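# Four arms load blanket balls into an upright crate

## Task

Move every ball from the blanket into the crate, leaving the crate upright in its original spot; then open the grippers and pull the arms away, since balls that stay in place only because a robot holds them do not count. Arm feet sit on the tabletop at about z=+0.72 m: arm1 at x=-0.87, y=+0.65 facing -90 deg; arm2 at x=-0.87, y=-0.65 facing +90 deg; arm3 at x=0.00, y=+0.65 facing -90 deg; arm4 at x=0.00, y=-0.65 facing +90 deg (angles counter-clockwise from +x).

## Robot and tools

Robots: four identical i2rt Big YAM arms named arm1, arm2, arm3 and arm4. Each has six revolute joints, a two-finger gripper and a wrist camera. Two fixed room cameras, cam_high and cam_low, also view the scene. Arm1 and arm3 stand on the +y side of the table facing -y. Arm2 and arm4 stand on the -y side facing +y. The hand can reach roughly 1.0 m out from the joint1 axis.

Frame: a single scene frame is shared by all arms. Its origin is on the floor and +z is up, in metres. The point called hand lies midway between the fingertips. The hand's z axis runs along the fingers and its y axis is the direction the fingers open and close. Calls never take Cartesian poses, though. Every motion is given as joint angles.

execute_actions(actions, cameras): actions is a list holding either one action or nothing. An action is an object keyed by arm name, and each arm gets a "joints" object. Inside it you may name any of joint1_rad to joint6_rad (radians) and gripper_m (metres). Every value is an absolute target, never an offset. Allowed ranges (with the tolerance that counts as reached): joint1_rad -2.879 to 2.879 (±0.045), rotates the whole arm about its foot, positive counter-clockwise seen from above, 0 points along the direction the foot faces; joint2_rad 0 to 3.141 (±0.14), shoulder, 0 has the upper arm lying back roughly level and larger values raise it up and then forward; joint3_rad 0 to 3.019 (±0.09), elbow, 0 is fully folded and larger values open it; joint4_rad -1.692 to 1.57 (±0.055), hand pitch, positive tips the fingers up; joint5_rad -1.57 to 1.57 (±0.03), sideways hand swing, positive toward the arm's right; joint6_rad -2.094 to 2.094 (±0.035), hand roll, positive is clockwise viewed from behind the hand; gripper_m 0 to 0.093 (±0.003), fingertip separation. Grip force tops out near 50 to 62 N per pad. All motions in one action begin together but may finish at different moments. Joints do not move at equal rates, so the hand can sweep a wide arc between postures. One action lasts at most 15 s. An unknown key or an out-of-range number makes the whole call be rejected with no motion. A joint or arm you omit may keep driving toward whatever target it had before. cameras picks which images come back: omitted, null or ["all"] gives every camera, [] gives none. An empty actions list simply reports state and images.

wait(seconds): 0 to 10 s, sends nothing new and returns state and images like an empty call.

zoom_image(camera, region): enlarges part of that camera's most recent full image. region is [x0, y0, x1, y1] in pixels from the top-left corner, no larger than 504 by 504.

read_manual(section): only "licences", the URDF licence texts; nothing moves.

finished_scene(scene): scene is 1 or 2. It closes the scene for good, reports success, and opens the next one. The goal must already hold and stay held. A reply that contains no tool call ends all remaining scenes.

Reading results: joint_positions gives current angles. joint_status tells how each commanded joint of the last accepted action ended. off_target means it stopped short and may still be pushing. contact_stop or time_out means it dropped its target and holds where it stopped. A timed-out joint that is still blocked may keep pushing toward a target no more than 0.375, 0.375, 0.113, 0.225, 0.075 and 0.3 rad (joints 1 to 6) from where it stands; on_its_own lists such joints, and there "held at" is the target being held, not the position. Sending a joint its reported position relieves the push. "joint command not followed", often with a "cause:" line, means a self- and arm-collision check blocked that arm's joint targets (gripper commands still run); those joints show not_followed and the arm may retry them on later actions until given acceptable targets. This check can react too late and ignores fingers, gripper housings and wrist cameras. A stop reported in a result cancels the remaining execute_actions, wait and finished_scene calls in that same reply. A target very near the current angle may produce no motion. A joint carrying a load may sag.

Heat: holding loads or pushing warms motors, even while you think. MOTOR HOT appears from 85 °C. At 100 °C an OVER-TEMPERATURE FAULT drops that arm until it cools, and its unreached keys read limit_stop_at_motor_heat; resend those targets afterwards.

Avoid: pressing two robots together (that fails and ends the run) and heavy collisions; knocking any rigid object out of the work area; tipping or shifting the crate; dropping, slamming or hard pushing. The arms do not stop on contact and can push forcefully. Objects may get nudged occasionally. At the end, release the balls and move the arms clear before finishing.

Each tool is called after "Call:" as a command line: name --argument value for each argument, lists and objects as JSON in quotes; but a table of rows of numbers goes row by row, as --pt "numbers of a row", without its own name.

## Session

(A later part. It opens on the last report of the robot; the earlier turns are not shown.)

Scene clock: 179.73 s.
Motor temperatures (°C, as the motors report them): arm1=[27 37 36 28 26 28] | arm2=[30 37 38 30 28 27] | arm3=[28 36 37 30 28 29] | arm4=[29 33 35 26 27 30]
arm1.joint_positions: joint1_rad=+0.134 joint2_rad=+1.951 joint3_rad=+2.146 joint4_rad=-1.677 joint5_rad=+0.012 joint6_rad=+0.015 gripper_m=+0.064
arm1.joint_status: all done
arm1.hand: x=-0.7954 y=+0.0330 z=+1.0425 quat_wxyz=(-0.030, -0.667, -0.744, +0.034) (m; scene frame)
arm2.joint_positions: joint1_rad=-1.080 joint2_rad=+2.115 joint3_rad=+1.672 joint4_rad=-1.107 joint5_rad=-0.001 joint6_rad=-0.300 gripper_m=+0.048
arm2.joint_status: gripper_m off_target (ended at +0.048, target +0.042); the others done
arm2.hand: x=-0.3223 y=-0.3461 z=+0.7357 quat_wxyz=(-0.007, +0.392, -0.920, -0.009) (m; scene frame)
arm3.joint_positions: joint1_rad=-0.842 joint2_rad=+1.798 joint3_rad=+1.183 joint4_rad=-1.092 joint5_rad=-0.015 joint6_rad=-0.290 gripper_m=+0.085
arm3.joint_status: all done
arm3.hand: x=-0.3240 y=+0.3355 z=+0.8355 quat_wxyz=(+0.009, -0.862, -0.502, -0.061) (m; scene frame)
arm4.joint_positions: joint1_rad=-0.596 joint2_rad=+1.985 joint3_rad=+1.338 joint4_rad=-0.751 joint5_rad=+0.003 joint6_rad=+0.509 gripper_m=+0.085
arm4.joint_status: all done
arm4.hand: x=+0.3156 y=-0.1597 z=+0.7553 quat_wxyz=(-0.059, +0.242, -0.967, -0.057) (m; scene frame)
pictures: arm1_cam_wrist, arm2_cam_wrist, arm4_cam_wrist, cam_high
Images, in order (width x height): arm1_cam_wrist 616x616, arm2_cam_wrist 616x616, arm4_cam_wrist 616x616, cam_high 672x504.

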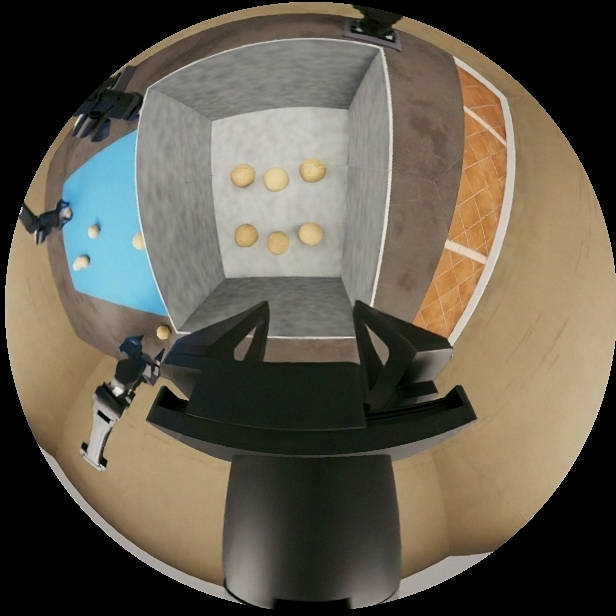

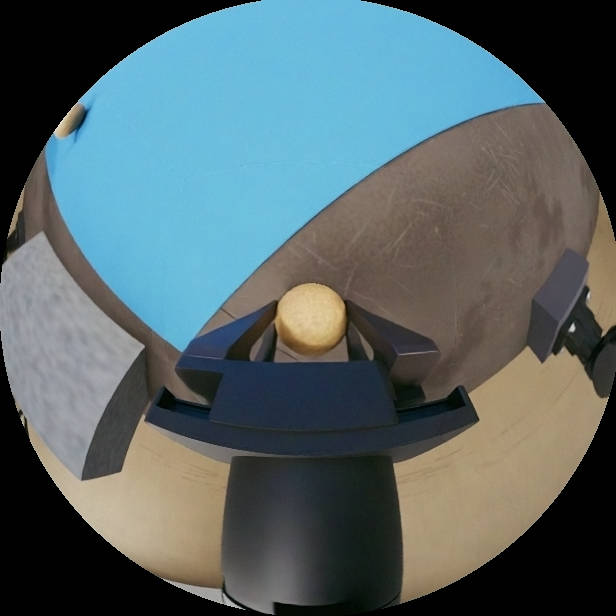

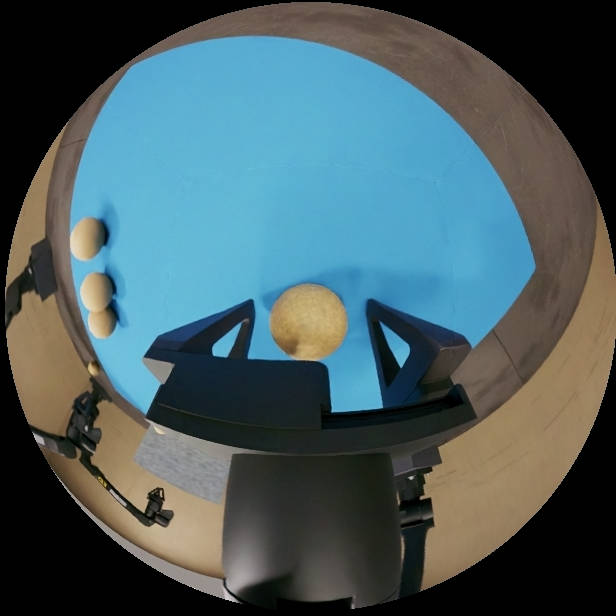

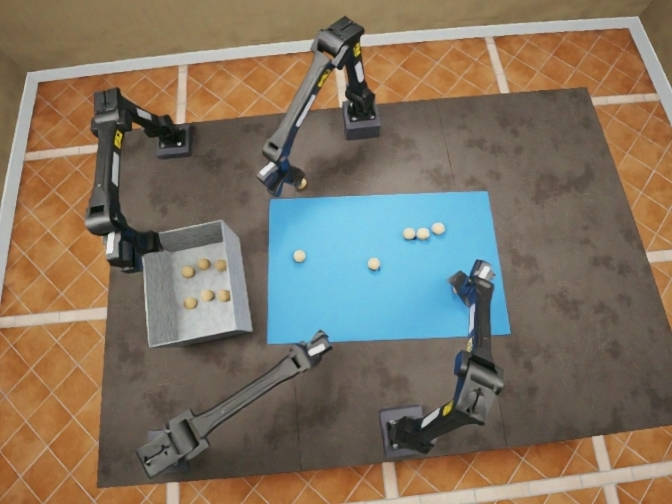

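Call:
execute_actions --actions '[{"arm1":{"joints":{"gripper_m":0.08,"joint1_rad":1.122,"joint6_rad":0.39}},"arm2":{"joints":{"joint1_rad":-0.335,"joint2_rad":1.70,"joint3_rad":1.93,"joint4_rad":-1.56,"joint6_rad":-0.455}},"arm3":{"joints":{"gripper_m":0.078,"joint1_rad":0.413,"joint2_rad":2.13,"joint3_rad":1.80,"joint4_rad":-1.30,"joint6_rad":-0.81}},"arm4":{"joints":{"gripper_m":0.042}}}]' --cameras '["arm1_cam_wrist","arm2_cam_wrist","arm3_cam_wrist","arm4_cam_wrist"]'

Scene clock: 185.80 s.
Motor temperatures (°C, as the motors report them): arm1=[27 36 36 28 26 28] | arm2=[30 37 38 30 28 27] | arm3=[28 37 38 30 28 29] | arm4=[29 33 34 26 27 30]
arm1.joint_positions: joint1_rad=+1.119 joint2_rad=+1.964 joint3_rad=+2.146 joint4_rad=-1.677 joint5_rad=+0.006 joint6_rad=+0.380 gripper_m=+0.080
arm1.joint_status: all done
arm1.hand: x=-0.3119 y=+0.3715 z=+1.0338 quat_wxyz=(-0.037, -0.408, -0.912, +0.005) (m; scene frame)
arm2.joint_positions: joint1_rad=-0.332 joint2_rad=+1.723 joint3_rad=+1.914 joint4_rad=-1.552 joint5_rad=-0.008 joint6_rad=-0.445 gripper_m=+0.048
arm2.joint_status: all done
arm2.hand: x=-0.6892 y=-0.1088 z=+1.0592 quat_wxyz=(-0.095, +0.747, -0.656, -0.053) (m; scene frame)
arm3.joint_positions: joint1_rad=+0.410 joint2_rad=+2.130 joint3_rad=+1.794 joint4_rad=-1.292 joint5_rad=-0.018 joint6_rad=-0.800 gripper_m=+0.078
arm3.joint_status: all done
arm3.hand: x=+0.2738 y=+0.0862 z=+0.8546 quat_wxyz=(+0.014, -0.162, -0.986, -0.024) (m; scene frame)
arm4.joint_positions: joint1_rad=-0.596 joint2_rad=+1.985 joint3_rad=+1.338 joint4_rad=-0.751 joint5_rad=+0.003 joint6_rad=+0.508 gripper_m=+0.046
arm4.joint_status: gripper_m off_target (ended at +0.046, target +0.042)
arm4.hand: x=+0.3156 y=-0.1597 z=+0.7553 quat_wxyz=(-0.059, +0.242, -0.967, -0.057) (m; scene frame)
pictures: arm1_cam_wrist, arm2_cam_wrist, arm3_cam_wrist, arm4_cam_wrist
Images, in order (width x height): arm1_cam_wrist 616x616, arm2_cam_wrist 616x616, arm3_cam_wrist 616x616, arm4_cam_wrist 616x616.

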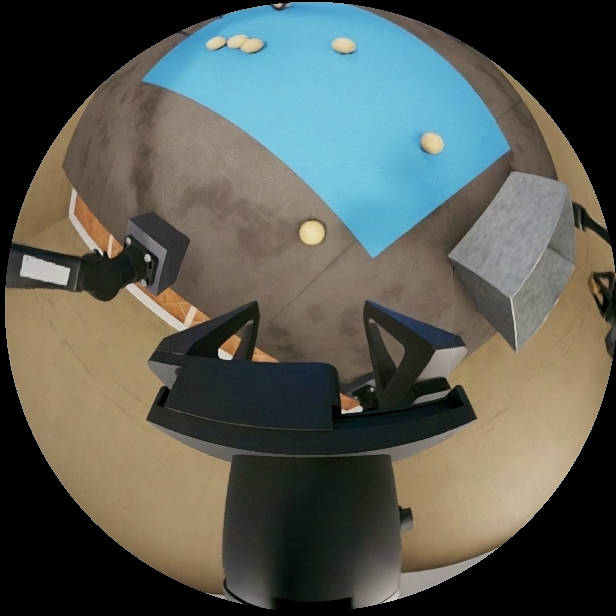

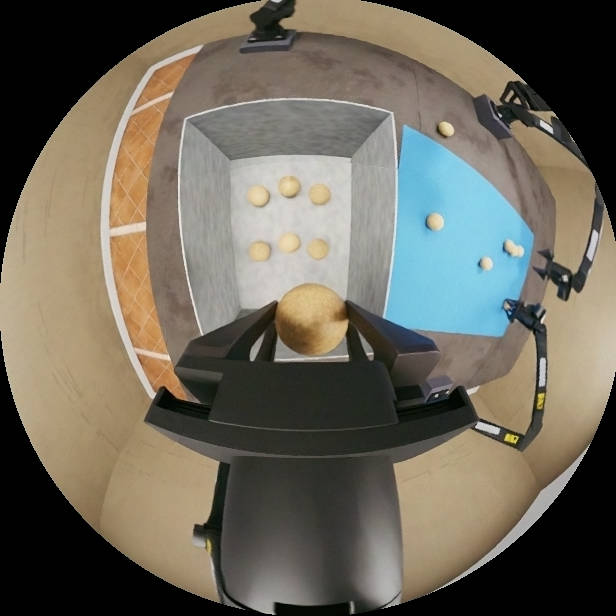

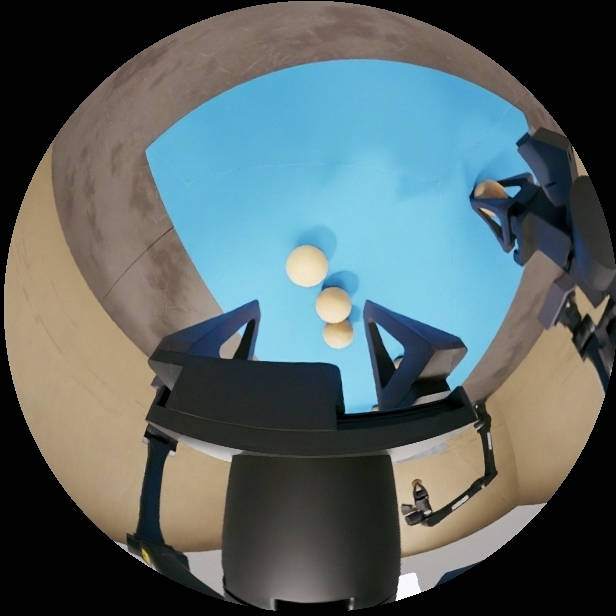

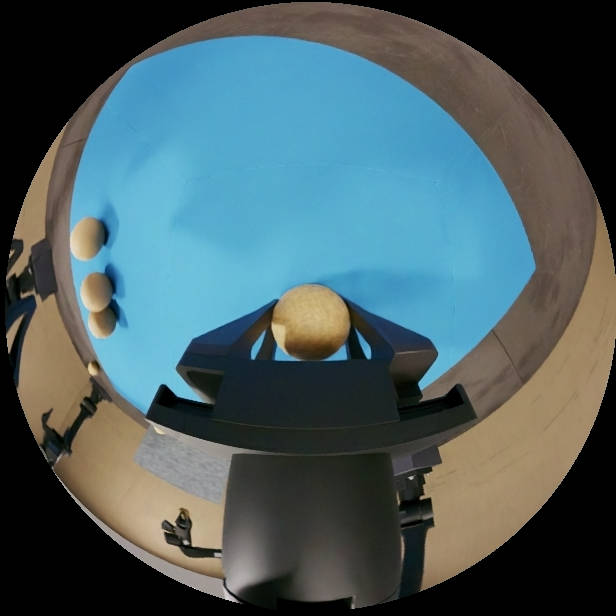

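Call:
zoom_image --camera "arm3_cam_wrist" --region '[240, 220, 380, 360]'

Region (240, 220, 380, 360) of arm3_cam_wrist's 616x616 image, scaled by 3.600, with more detail than that image has.

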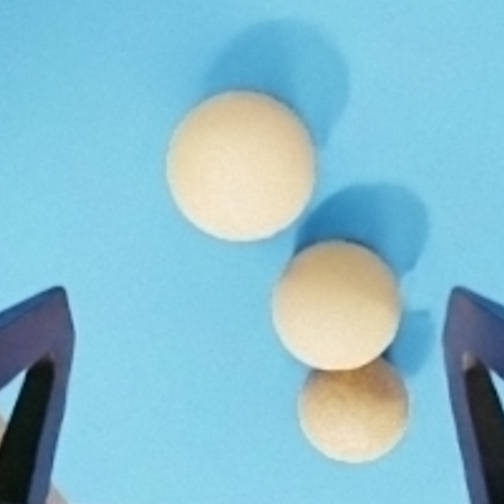

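Call:
execute_actions --actions '[{"arm1":{"joints":{"joint2_rad":2.169,"joint3_rad":1.752,"joint4_rad":-1.121}},"arm2":{"joints":{"joint2_rad":1.868,"joint3_rad":1.265,"joint4_rad":-0.961}},"arm3":{"joints":{"gripper_m":0.085,"joint2_rad":2.25,"joint3_rad":1.698,"joint4_rad":-1.105}},"arm4":{"joints":{"joint1_rad":0.45,"joint2_rad":1.77,"joint3_rad":1.25,"joint4_rad":-1.07,"joint6_rad":1.2}}}]' --cameras '["arm1_cam_wrist","arm2_cam_wrist","arm3_cam_wrist","cam_high"]'

Scene clock: 191.03 s.
Motor temperatures (°C, as the motors report them): arm1=[27 36 36 28 26 28] | arm2=[30 37 38 30 28 27] | arm3=[28 38 38 30 28 29] | arm4=[29 34 34 26 27 30]
arm1.joint_positions: joint1_rad=+1.117 joint2_rad=+2.168 joint3_rad=+1.754 joint4_rad=-1.135 joint5_rad=+0.006 joint6_rad=+0.381 gripper_m=+0.080
arm1.joint_status: all done
arm1.hand: x=-0.2927 y=+0.3601 z=+0.7620 quat_wxyz=(-0.011, -0.410, -0.912, +0.004) (m; scene frame)
arm2.joint_positions: joint1_rad=-0.332 joint2_rad=+1.867 joint3_rad=+1.267 joint4_rad=-0.973 joint5_rad=-0.005 joint6_rad=-0.445 gripper_m=+0.048
arm2.joint_status: all done
arm2.hand: x=-0.7113 y=-0.1631 z=+0.7436 quat_wxyz=(+0.002, +0.751, -0.660, -0.010) (m; scene frame)
arm3.joint_positions: joint1_rad=+0.410 joint2_rad=+2.245 joint3_rad=+1.686 joint4_rad=-1.113 joint5_rad=-0.018 joint6_rad=-0.800 gripper_m=+0.085
arm3.joint_status: all done
arm3.hand: x=+0.2655 y=+0.1004 z=+0.7472 quat_wxyz=(+0.027, -0.162, -0.986, -0.042) (m; scene frame)
arm4.joint_positions: joint1_rad=+0.455 joint2_rad=+1.764 joint3_rad=+1.250 joint4_rad=-1.052 joint5_rad=+0.001 joint6_rad=+1.191 gripper_m=+0.046
arm4.joint_status: all done
arm4.hand: x=-0.2279 y=-0.2108 z=+0.8389 quat_wxyz=(+0.005, +0.417, -0.909, -0.002) (m; scene frame)
pictures: arm1_cam_wrist, arm2_cam_wrist, arm3_cam_wrist, cam_high
Images, in order (width x height): arm1_cam_wrist 616x616, arm2_cam_wrist 616x616, arm3_cam_wrist 616x616, cam_high 672x504.

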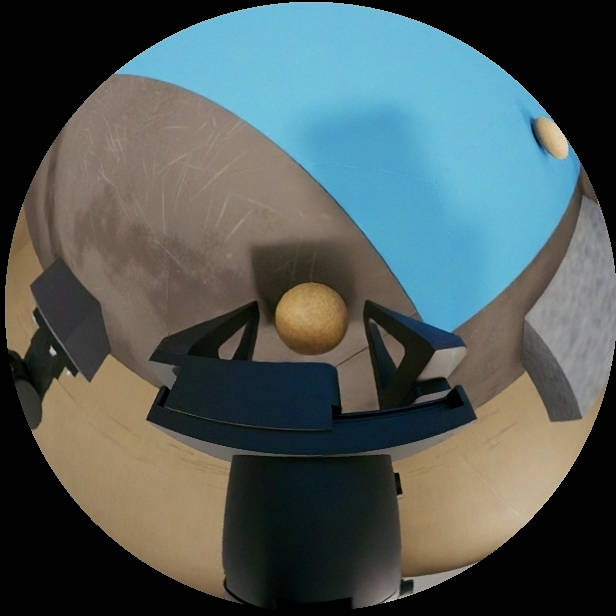

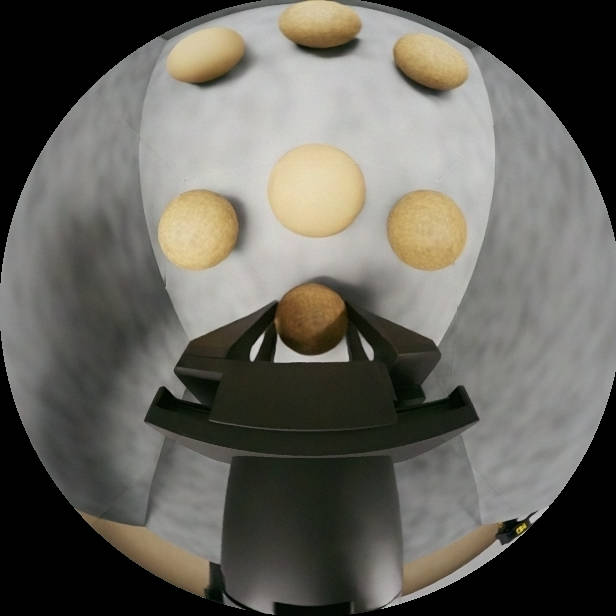

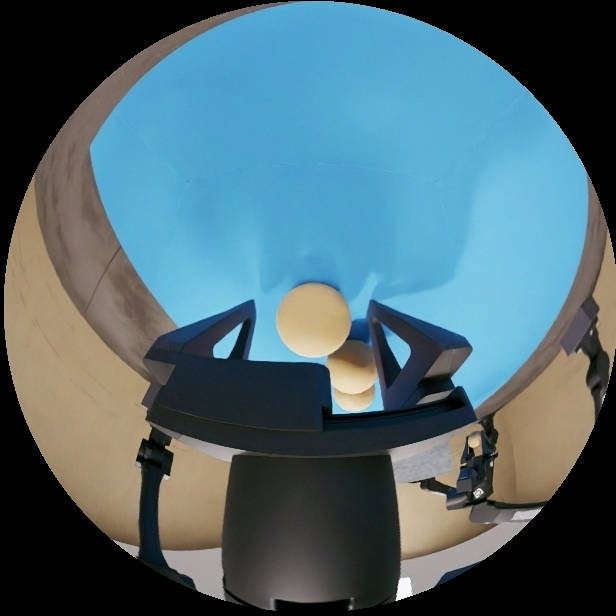

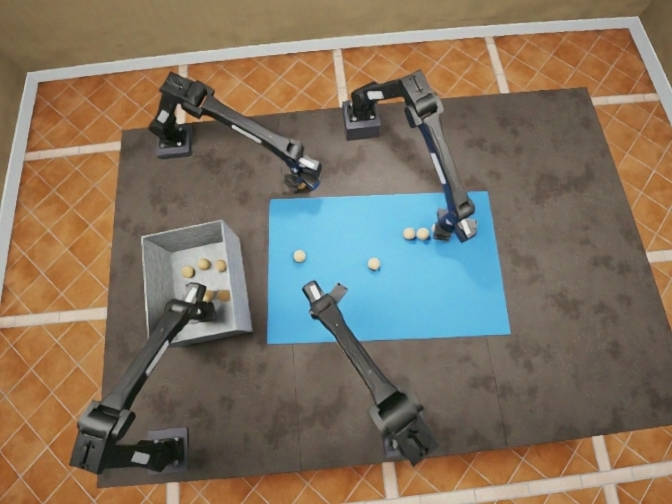

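Call:
execute_actions --actions '[{"arm1":{"joints":{"gripper_m":0.042}},"arm2":{"joints":{"gripper_m":0.068,"joint2_rad":1.75,"joint3_rad":1.88,"joint4_rad":-1.61}},"arm3":{"joints":{"gripper_m":0.042}},"arm4":{"joints":{"joint1_rad":0.778,"joint3_rad":0.970,"joint4_rad":-0.711,"joint6_rad":1.41}}}]' --cameras '["arm2_cam_wrist","arm3_cam_wrist","arm4_cam_wrist"]'

Scene clock: 194.90 s.
Motor temperatures (°C, as the motors report them): arm1=[27 37 36 28 26 28] | arm2=[30 37 38 30 28 27] | arm3=[28 38 38 30 28 29] | arm4=[29 34 34 26 27 30]
arm1.joint_positions: joint1_rad=+1.117 joint2_rad=+2.168 joint3_rad=+1.754 joint4_rad=-1.135 joint5_rad=+0.006 joint6_rad=+0.381 gripper_m=+0.048
arm1.joint_status: gripper_m off_target (ended at +0.048, target +0.042)
arm1.hand: x=-0.2927 y=+0.3600 z=+0.7620 quat_wxyz=(-0.011, -0.410, -0.912, +0.004) (m; scene frame)
arm2.joint_positions: joint1_rad=-0.332 joint2_rad=+1.744 joint3_rad=+1.828 joint4_rad=-1.601 joint5_rad=-0.005 joint6_rad=-0.445 gripper_m=+0.068
arm2.joint_status: all done
arm2.hand: x=-0.6971 y=-0.1320 z=+1.0108 quat_wxyz=(-0.024, +0.751, -0.660, -0.021) (m; scene frame)
arm3.joint_positions: joint1_rad=+0.410 joint2_rad=+2.245 joint3_rad=+1.686 joint4_rad=-1.113 joint5_rad=-0.017 joint6_rad=-0.801 gripper_m=+0.047
arm3.joint_status: gripper_m off_target (ended at +0.047, target +0.042)
arm3.hand: x=+0.2654 y=+0.1003 z=+0.7472 quat_wxyz=(+0.027, -0.161, -0.986, -0.042) (m; scene frame)
arm4.joint_positions: joint1_rad=+0.786 joint2_rad=+1.764 joint3_rad=+0.973 joint4_rad=-0.731 joint5_rad=+0.001 joint6_rad=+1.401 gripper_m=+0.046
arm4.joint_status: all done
arm4.hand: x=-0.3205 y=-0.3454 z=+0.7571 quat_wxyz=(+0.013, +0.471, -0.882, -0.024) (m; scene frame)
pictures: arm2_cam_wrist, arm3_cam_wrist, arm4_cam_wrist
Images, in order (width x height): arm2_cam_wrist 616x616, arm3_cam_wrist 616x616, arm4_cam_wrist 616x616.

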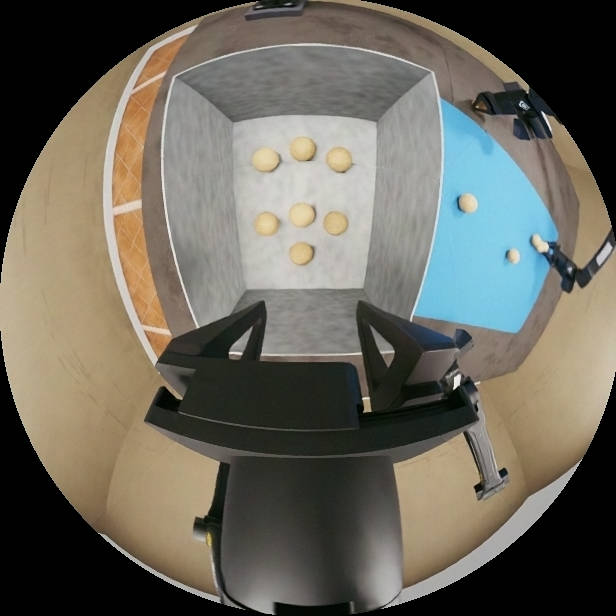

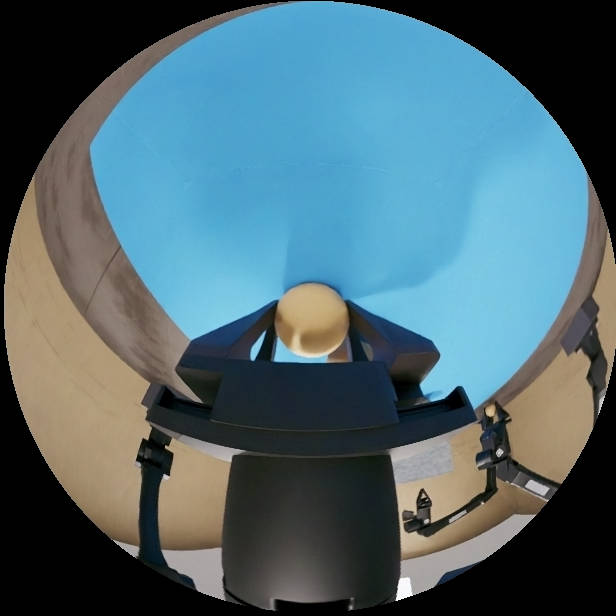

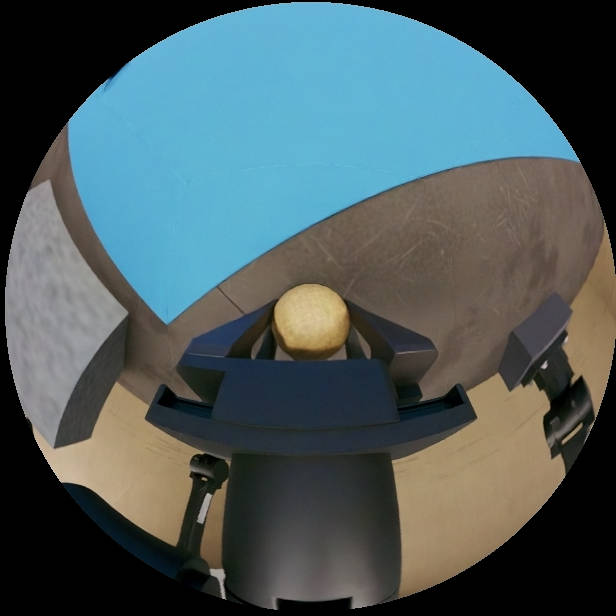

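Call:
execute_actions --actions '[{"arm1":{"joints":{"joint1_rad":0.140,"joint2_rad":1.76,"joint3_rad":1.91,"joint4_rad":-1.51,"joint6_rad":0.01}},"arm2":{"joints":{"gripper_m":0.08,"joint1_rad":-1.083,"joint2_rad":1.92,"joint3_rad":2.14,"joint4_rad":-1.67,"joint6_rad":-0.3}},"arm3":{"joints":{"joint2_rad":1.80,"joint3_rad":1.115,"joint4_rad":-0.95,"joint6_rad":-1.41}},"arm4":{"joints":{"gripper_m":0.09,"joint1_rad":-0.003,"joint2_rad":1.514}}}]' --cameras '["arm1_cam_wrist","arm2_cam_wrist","cam_high"]'

Scene clock: 201.03 s.
Motor temperatures (°C, as the motors report them): arm1=[27 37 36 28 26 28] | arm2=[30 37 39 30 28 27] | arm3=[28 39 38 30 28 29] | arm4=[29 33 34 26 27 30]
arm1.joint_positions: joint1_rad=+0.138 joint2_rad=+1.738 joint3_rad=+1.906 joint4_rad=-1.498 joint5_rad=+0.011 joint6_rad=+0.020 gripper_m=+0.048
arm1.joint_status: all done
arm1.hand: x=-0.7972 y=+0.0677 z=+1.0742 quat_wxyz=(-0.088, -0.663, -0.738, +0.083) (m; scene frame)
arm2.joint_positions: joint1_rad=-1.077 joint2_rad=+1.953 joint3_rad=+2.071 joint4_rad=-1.660 joint5_rad=-0.003 joint6_rad=-0.310 gripper_m=+0.080
arm2.joint_status: all done
arm2.hand: x=-0.3327 y=-0.3536 z=+0.9816 quat_wxyz=(-0.011, +0.398, -0.917, -0.010) (m; scene frame)
arm3.joint_positions: joint1_rad=+0.410 joint2_rad=+1.779 joint3_rad=+1.107 joint4_rad=-0.958 joint5_rad=-0.017 joint6_rad=-1.399 gripper_m=+0.047
arm3.joint_status: all done
arm3.hand: x=+0.1973 y=+0.2444 z=+0.8141 quat_wxyz=(+0.007, +0.137, -0.990, -0.028) (m; scene frame)
arm4.joint_positions: joint1_rad=-0.004 joint2_rad=+1.500 joint3_rad=+0.973 joint4_rad=-0.723 joint5_rad=+0.003 joint6_rad=+1.402 gripper_m=+0.090
arm4.joint_status: all done
arm4.hand: x=-0.0085 y=-0.1791 z=+0.8689 quat_wxyz=(-0.008, +0.093, -0.983, -0.157) (m; scene frame)
pictures: arm1_cam_wrist, arm2_cam_wrist, cam_high
Images, in order (width x height): arm1_cam_wrist 616x616, arm2_cam_wrist 616x616, cam_high 672x504.

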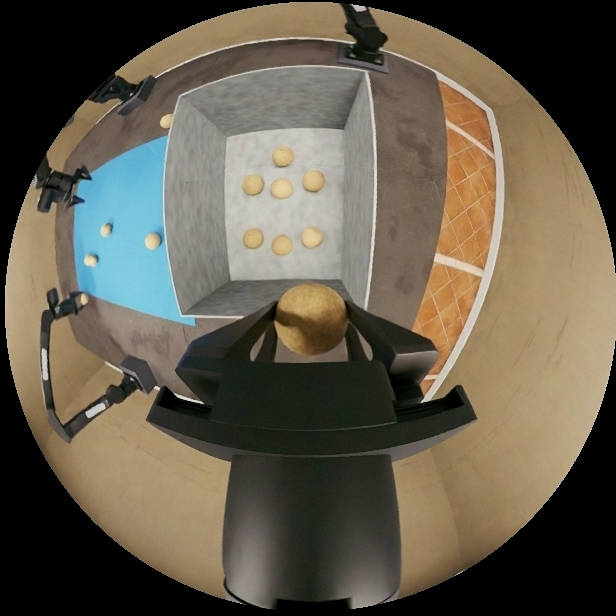

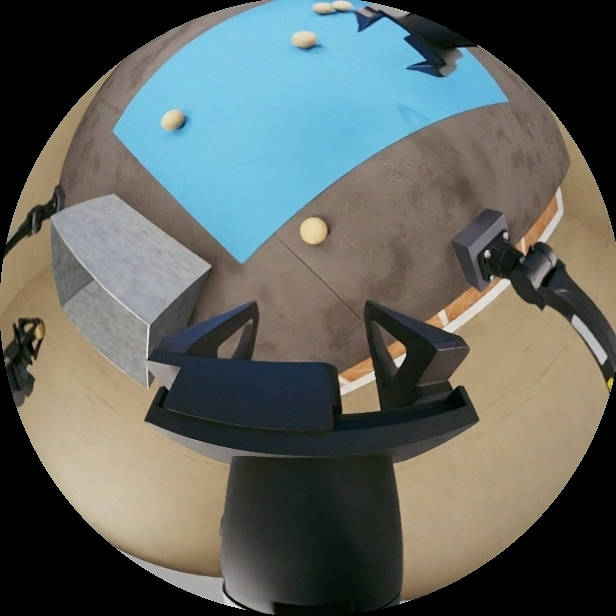

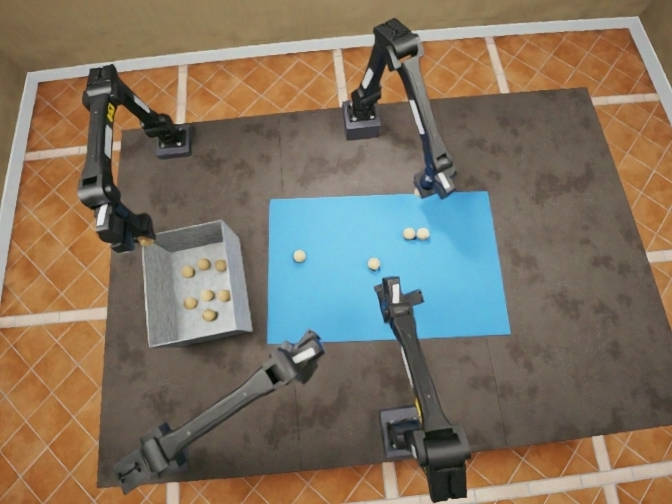

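Call:
execute_actions --actions '[{"arm1":{"joints":{"joint2_rad":2.047,"joint3_rad":1.565,"joint4_rad":-1.106}},"arm2":{"joints":{"joint2_rad":2.120,"joint3_rad":1.665,"joint4_rad":-1.091}},"arm3":{"joints":{"joint1_rad":-0.60}},"arm4":{"joints":{"gripper_m":0.085,"joint2_rad":2.03,"joint3_rad":1.735,"joint4_rad":-1.22,"joint6_rad":0.7}}}]' --cameras '["arm1_cam_wrist","arm2_cam_wrist","arm4_cam_wrist","cam_high"]'

Scene clock: 204.50 s.
Motor temperatures (°C, as the motors report them): arm1=[27 37 36 28 26 28] | arm2=[30 37 39 30 28 27] | arm3=[28 38 38 30 28 29] | arm4=[29 33 34 26 27 30]
arm1.joint_positions: joint1_rad=+0.137 joint2_rad=+2.044 joint3_rad=+1.565 joint4_rad=-1.119 joint5_rad=+0.012 joint6_rad=+0.019 gripper_m=+0.048
arm1.joint_status: all done
arm1.hand: x=-0.7975 y=+0.0671 z=+0.7713 quat_wxyz=(+0.013, -0.668, -0.744, -0.004) (m; scene frame)
arm2.joint_positions: joint1_rad=-1.077 joint2_rad=+2.116 joint3_rad=+1.670 joint4_rad=-1.104 joint5_rad=-0.001 joint6_rad=-0.311 gripper_m=+0.080
arm2.joint_status: all done
arm2.hand: x=-0.3234 y=-0.3445 z=+0.7342 quat_wxyz=(-0.007, +0.399, -0.917, -0.009) (m; scene frame)
arm3.joint_positions: joint1_rad=-0.606 joint2_rad=+1.779 joint3_rad=+1.107 joint4_rad=-0.953 joint5_rad=-0.015 joint6_rad=-1.400 gripper_m=+0.047
arm3.joint_status: all done
arm3.hand: x=-0.2418 y=+0.2678 z=+0.8189 quat_wxyz=(-0.009, -0.362, -0.932, -0.019) (m; scene frame)
arm4.joint_positions: joint1_rad=-0.004 joint2_rad=+2.014 joint3_rad=+1.699 joint4_rad=-1.203 joint5_rad=+0.003 joint6_rad=+0.709 gripper_m=+0.085
arm4.joint_status: all done
arm4.hand: x=-0.0119 y=-0.0280 z=+0.8603 quat_wxyz=(-0.007, +0.427, -0.904, -0.024) (m; scene frame)
pictures: arm1_cam_wrist, arm2_cam_wrist, arm4_cam_wrist, cam_high
Images, in order (width x height): arm1_cam_wrist 616x616, arm2_cam_wrist 616x616, arm4_cam_wrist 616x616, cam_high 672x504.

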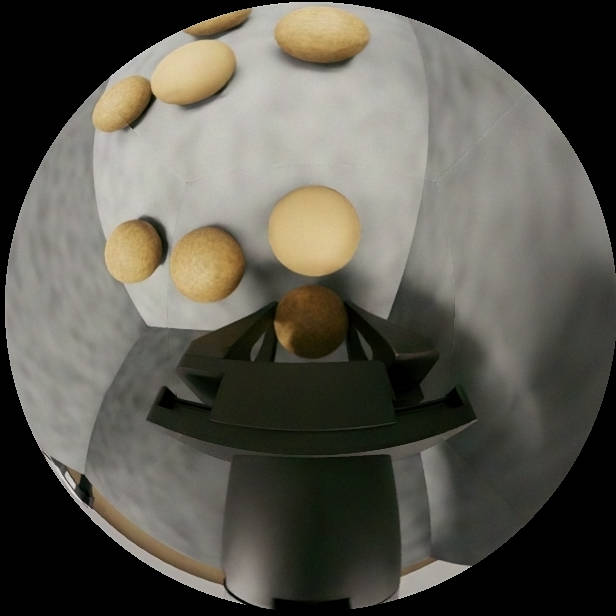

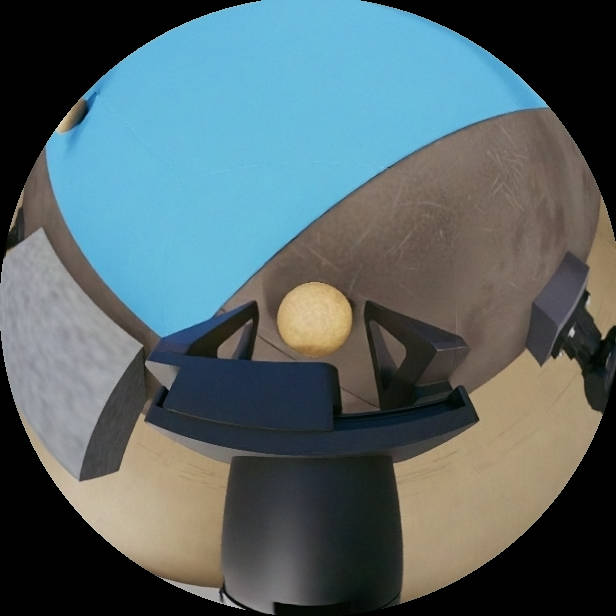

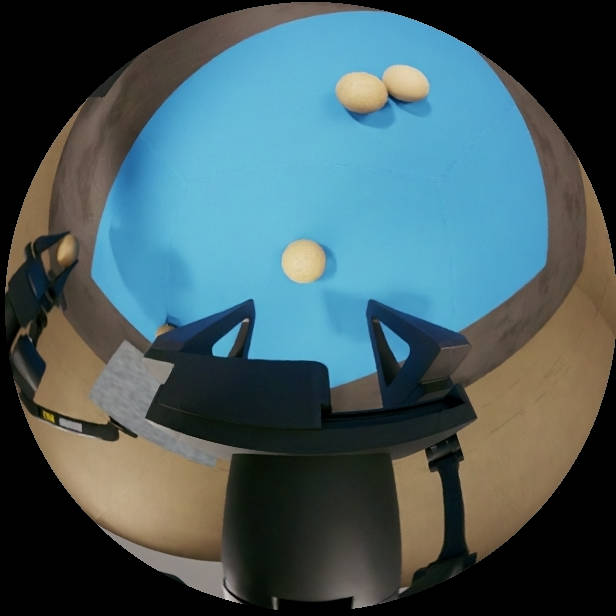

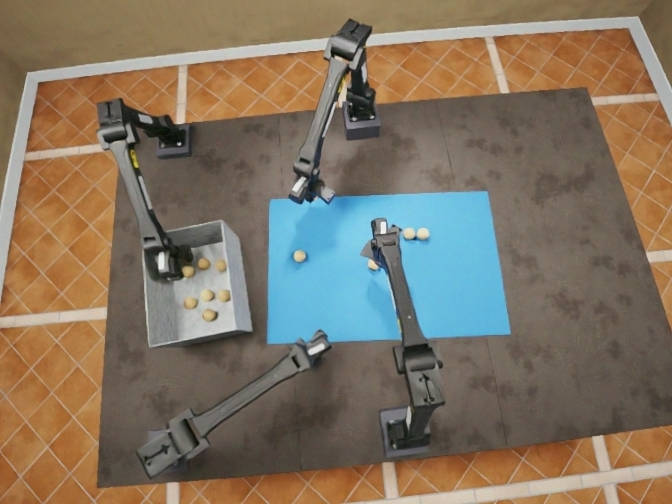

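Call:
execute_actions --actions '[{"arm1":{"joints":{"gripper_m":0.064,"joint2_rad":1.87,"joint3_rad":1.98,"joint4_rad":-1.61}},"arm2":{"joints":{"gripper_m":0.042}},"arm3":{"joints":{"joint1_rad":-0.843,"joint3_rad":0.828,"joint4_rad":-0.521}},"arm4":{"joints":{"joint1_rad":0.015,"joint2_rad":2.19,"joint4_rad":-1.063}}}]' --cameras '["arm2_cam_wrist","arm3_cam_wrist","arm4_cam_wrist","cam_high"]'

Scene clock: 207.97 s.
Motor temperatures (°C, as the motors report them): arm1=[27 37 36 28 26 28] | arm2=[30 37 39 30 28 27] | arm3=[28 38 38 30 28 29] | arm4=[29 34 35 26 27 30]
arm1.joint_positions: joint1_rad=+0.137 joint2_rad=+1.841 joint3_rad=+1.964 joint4_rad=-1.597 joint5_rad=+0.012 joint6_rad=+0.019 gripper_m=+0.064
arm1.joint_status: all done
arm1.hand: x=-0.7970 y=+0.0638 z=+1.0357 quat_wxyz=(-0.033, -0.667, -0.743, +0.036) (m; scene frame)
arm2.joint_positions: joint1_rad=-1.077 joint2_rad=+2.116 joint3_rad=+1.670 joint4_rad=-1.103 joint5_rad=-0.001 joint6_rad=-0.311 gripper_m=+0.047
arm2.joint_status: gripper_m off_target (ended at +0.047, target +0.042)
arm2.hand: x=-0.3233 y=-0.3444 z=+0.7342 quat_wxyz=(-0.007, +0.399, -0.917, -0.009) (m; scene frame)
arm3.joint_positions: joint1_rad=-0.847 joint2_rad=+1.781 joint3_rad=+0.820 joint4_rad=-0.531 joint5_rad=-0.015 joint6_rad=-1.400 gripper_m=+0.047
arm3.joint_status: all done
arm3.hand: x=-0.2927 y=+0.3685 z=+0.7432 quat_wxyz=(+0.009, -0.470, -0.882, +0.045) (m; scene frame)
arm4.joint_positions: joint1_rad=+0.007 joint2_rad=+2.191 joint3_rad=+1.703 joint4_rad=-1.080 joint5_rad=+0.002 joint6_rad=+0.709 gripper_m=+0.085
arm4.joint_status: all done
arm4.hand: x=-0.0205 y=-0.0151 z=+0.7549 quat_wxyz=(+0.004, +0.433, -0.901, -0.001) (m; scene frame)
pictures: arm2_cam_wrist, arm3_cam_wrist, arm4_cam_wrist, cam_high
Images, in order (width x height): arm2_cam_wrist 616x616, arm3_cam_wrist 616x616, arm4_cam_wrist 616x616, cam_high 672x504.

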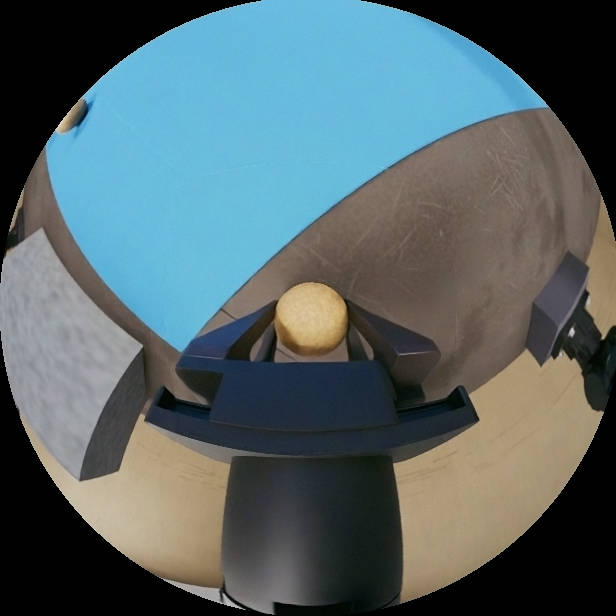

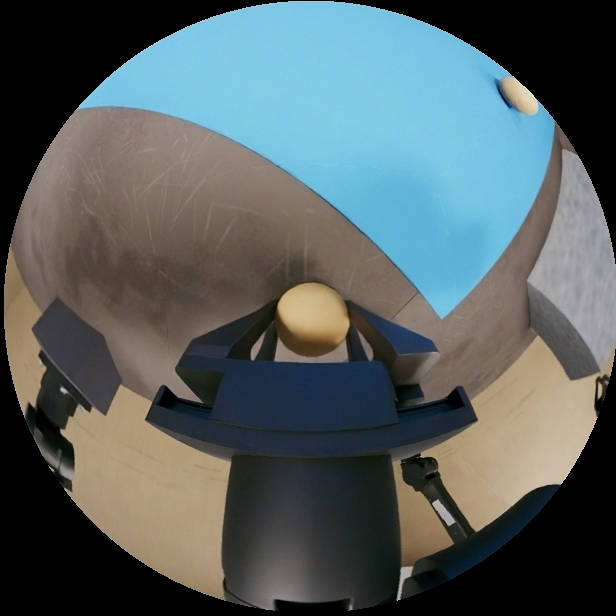

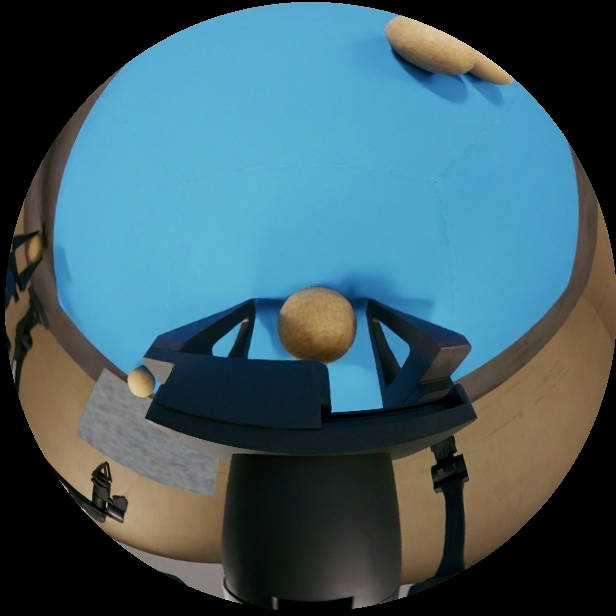

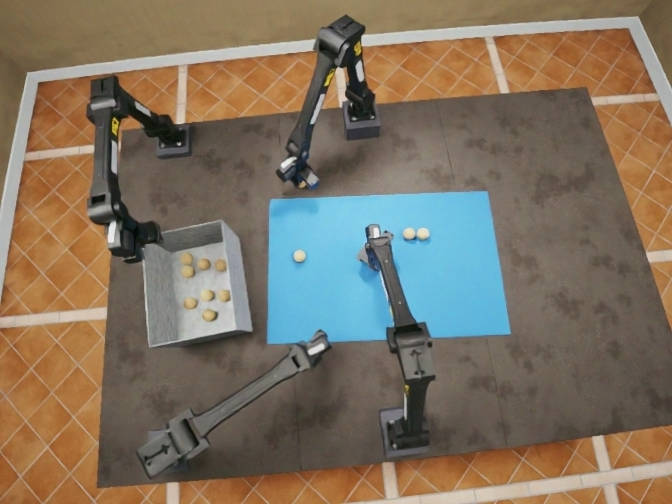

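Call:
execute_actions --actions '[{"arm1":{"joints":{"gripper_m":0.08,"joint1_rad":1.124,"joint2_rad":1.96,"joint3_rad":2.16,"joint4_rad":-1.69,"joint6_rad":0.39}},"arm2":{"joints":{"joint1_rad":-0.206,"joint2_rad":1.62,"joint3_rad":1.895,"joint4_rad":-1.69}},"arm3":{"joints":{"gripper_m":0.09,"joint1_rad":0.205,"joint2_rad":1.53}},"arm4":{"joints":{"gripper_m":0.042}}}]' --cameras '["arm1_cam_wrist","arm2_cam_wrist","arm4_cam_wrist","cam_high"]'

Scene clock: 211.73 s.
Motor temperatures (°C, as the motors report them): arm1=[27 37 37 28 26 28] | arm2=[30 37 39 30 28 27] | arm3=[28 37 38 30 28 29] | arm4=[29 34 36 26 27 30]
arm1.joint_positions: joint1_rad=+1.122 joint2_rad=+1.950 joint3_rad=+2.114 joint4_rad=-1.678 joint5_rad=+0.006 joint6_rad=+0.380 gripper_m=+0.080
arm1.joint_status: all done
arm1.hand: x=-0.3182 y=+0.3765 z=+1.0299 quat_wxyz=(-0.029, -0.407, -0.913, +0.005) (m; scene frame)
arm2.joint_positions: joint1_rad=-0.211 joint2_rad=+1.642 joint3_rad=+1.878 joint4_rad=-1.681 joint5_rad=-0.008 joint6_rad=-0.309 gripper_m=+0.047
arm2.joint_status: all done
arm2.hand: x=-0.7668 y=-0.1445 z=+1.0817 quat_wxyz=(-0.052, +0.745, -0.664, -0.043) (m; scene frame)
arm3.joint_positions: joint1_rad=+0.208 joint2_rad=+1.510 joint3_rad=+0.820 joint4_rad=-0.523 joint5_rad=-0.016 joint6_rad=-1.400 gripper_m=+0.090
arm3.joint_status: all done
arm3.hand: x=+0.1114 y=+0.2170 z=+0.8504 quat_wxyz=(-0.039, +0.039, -0.983, +0.175) (m; scene frame)
arm4.joint_positions: joint1_rad=+0.007 joint2_rad=+2.191 joint3_rad=+1.703 joint4_rad=-1.080 joint5_rad=+0.002 joint6_rad=+0.708 gripper_m=+0.044
arm4.joint_status: all done
arm4.hand: x=-0.0205 y=-0.0151 z=+0.7549 quat_wxyz=(+0.004, +0.433, -0.901, -0.001) (m; scene frame)
pictures: arm1_cam_wrist, arm2_cam_wrist, arm4_cam_wrist, cam_high
Images, in order (width x height): arm1_cam_wrist 616x616, arm2_cam_wrist 616x616, arm4_cam_wrist 616x616, cam_high 672x504.

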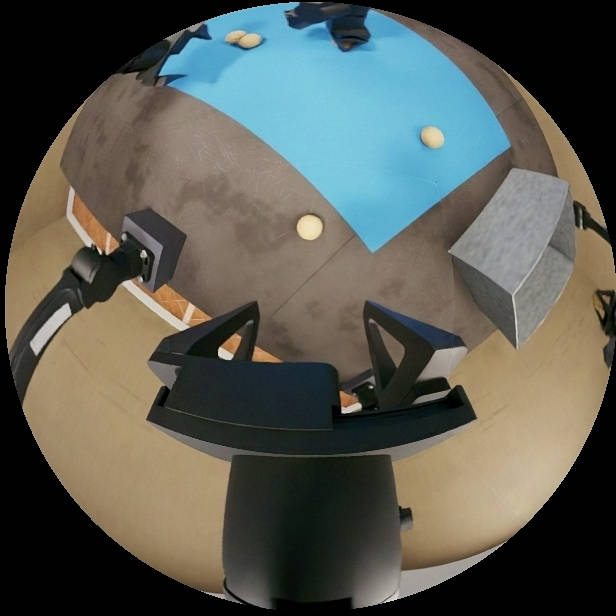

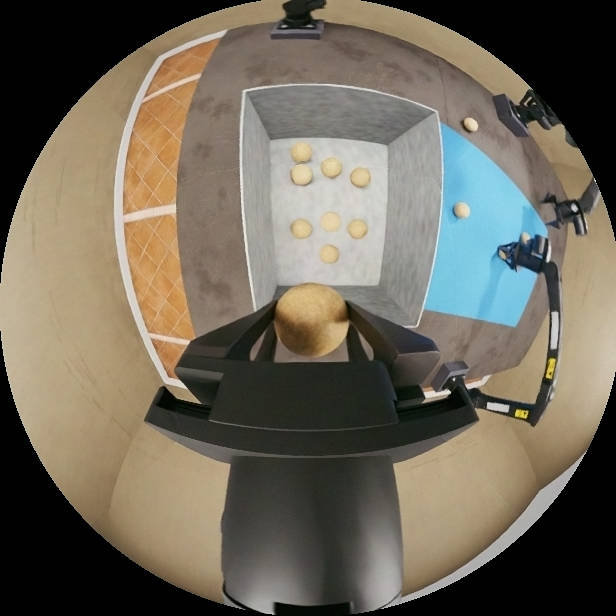

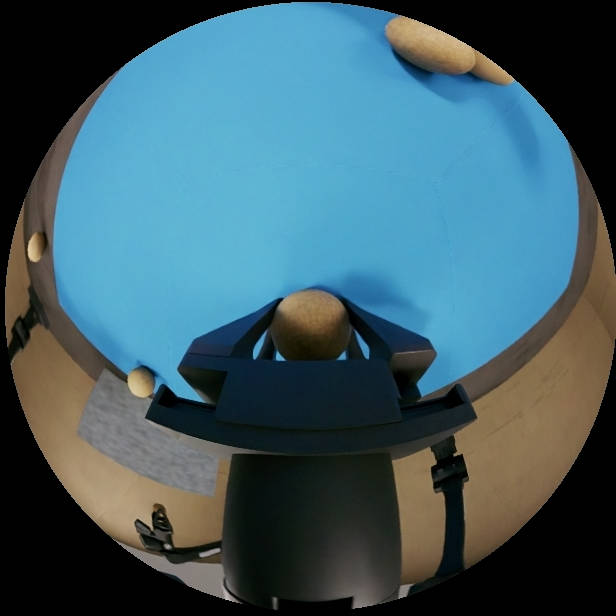

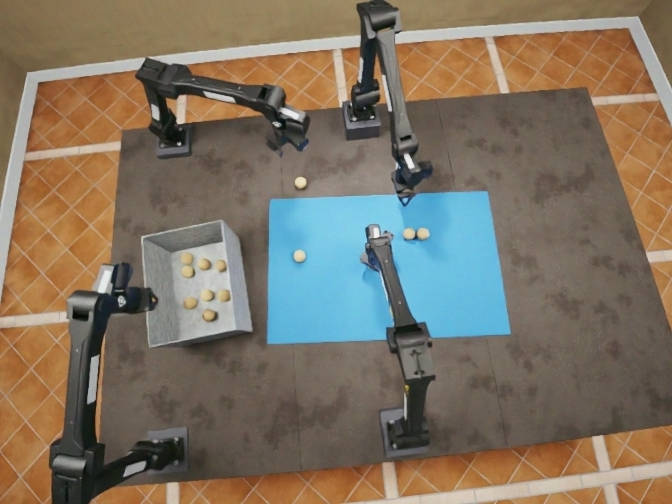

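Call:
execute_actions --actions '[{"arm1":{"joints":{"joint2_rad":2.168,"joint3_rad":1.750,"joint4_rad":-1.124}},"arm2":{"joints":{"joint1_rad":-0.200,"joint2_rad":1.820,"joint3_rad":1.184,"joint4_rad":-0.936}},"arm3":{"joints":{"joint2_rad":1.92,"joint3_rad":1.52,"joint4_rad":-1.14}},"arm4":{"joints":{"joint1_rad":0.776,"joint2_rad":1.775,"joint3_rad":1.27,"joint6_rad":1.41}}}]' --cameras '["arm1_cam_wrist","arm2_cam_wrist","arm3_cam_wrist","cam_high"]'

Scene clock: 216.57 s.
Motor temperatures (°C, as the motors report them): arm1=[27 37 37 28 26 28] | arm2=[30 37 38 30 28 27] | arm3=[28 37 38 30 28 29] | arm4=[29 35 36 26 27 30]
arm1.joint_positions: joint1_rad=+1.119 joint2_rad=+2.165 joint3_rad=+1.752 joint4_rad=-1.138 joint5_rad=+0.006 joint6_rad=+0.381 gripper_m=+0.080
arm1.joint_status: all done
arm1.hand: x=-0.2931 y=+0.3619 z=+0.7632 quat_wxyz=(-0.010, -0.409, -0.913, +0.004) (m; scene frame)
arm2.joint_positions: joint1_rad=-0.210 joint2_rad=+1.818 joint3_rad=+1.187 joint4_rad=-0.949 joint5_rad=-0.006 joint6_rad=-0.309 gripper_m=+0.047
arm2.joint_status: all done
arm2.hand: x=-0.7769 y=-0.1724 z=+0.7430 quat_wxyz=(+0.005, +0.747, -0.665, -0.009) (m; scene frame)
arm3.joint_positions: joint1_rad=+0.208 joint2_rad=+1.913 joint3_rad=+1.497 joint4_rad=-1.132 joint5_rad=-0.016 joint6_rad=-1.400 gripper_m=+0.090
arm3.joint_status: all done
arm3.hand: x=+0.1410 y=+0.0999 z=+0.8760 quat_wxyz=(-0.005, +0.038, -0.999, +0.013) (m; scene frame)
arm4.joint_positions: joint1_rad=+0.781 joint2_rad=+1.764 joint3_rad=+1.276 joint4_rad=-1.072 joint5_rad=+0.000 joint6_rad=+1.401 gripper_m=+0.044
arm4.joint_status: all done
arm4.hand: x=-0.3610 y=-0.3027 z=+0.8492 quat_wxyz=(+0.007, +0.469, -0.883, -0.005) (m; scene frame)
pictures: arm1_cam_wrist, arm2_cam_wrist, arm3_cam_wrist, cam_high
Images, in order (width x height): arm1_cam_wrist 616x616, arm2_cam_wrist 616x616, arm3_cam_wrist 616x616, cam_high 672x504.

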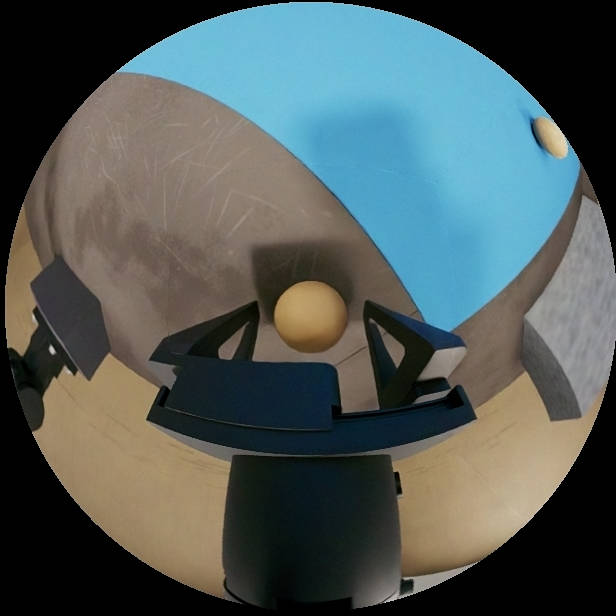

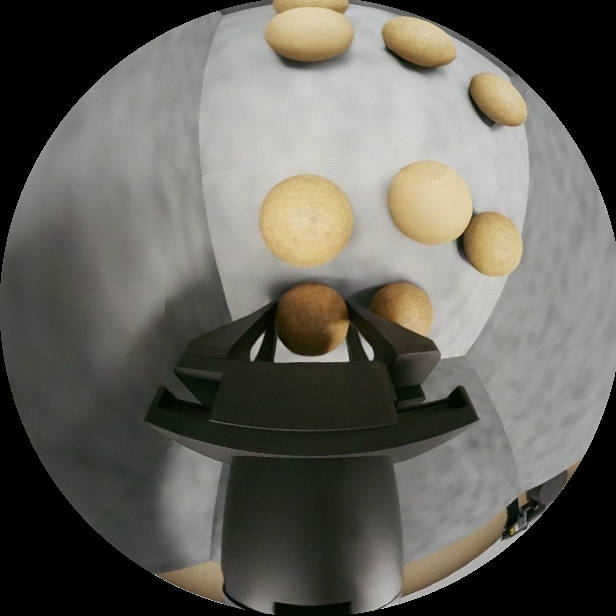

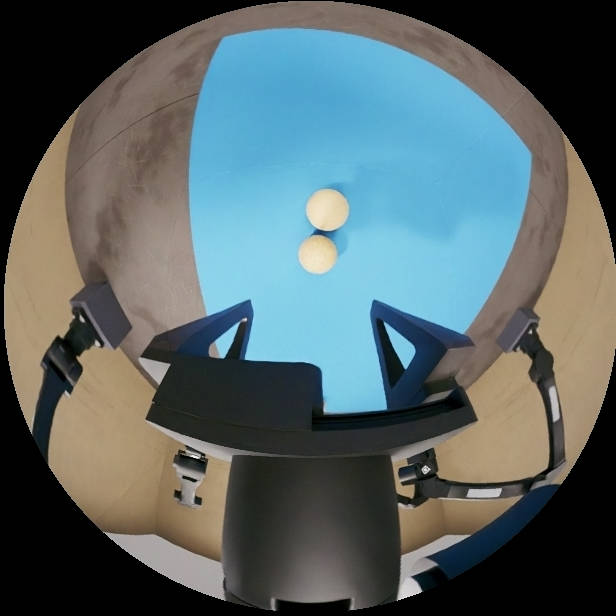

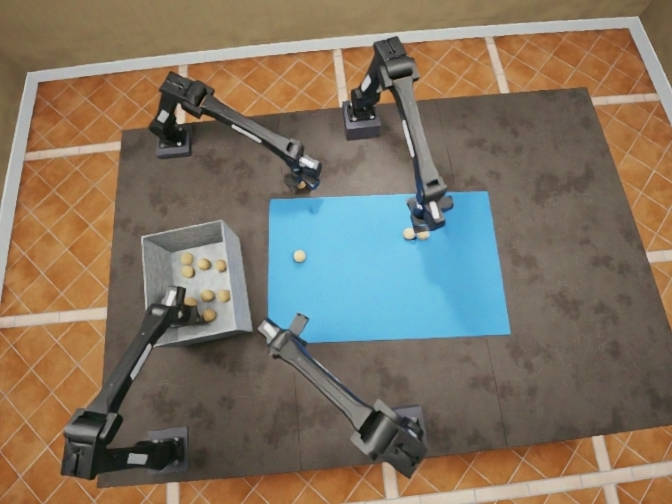

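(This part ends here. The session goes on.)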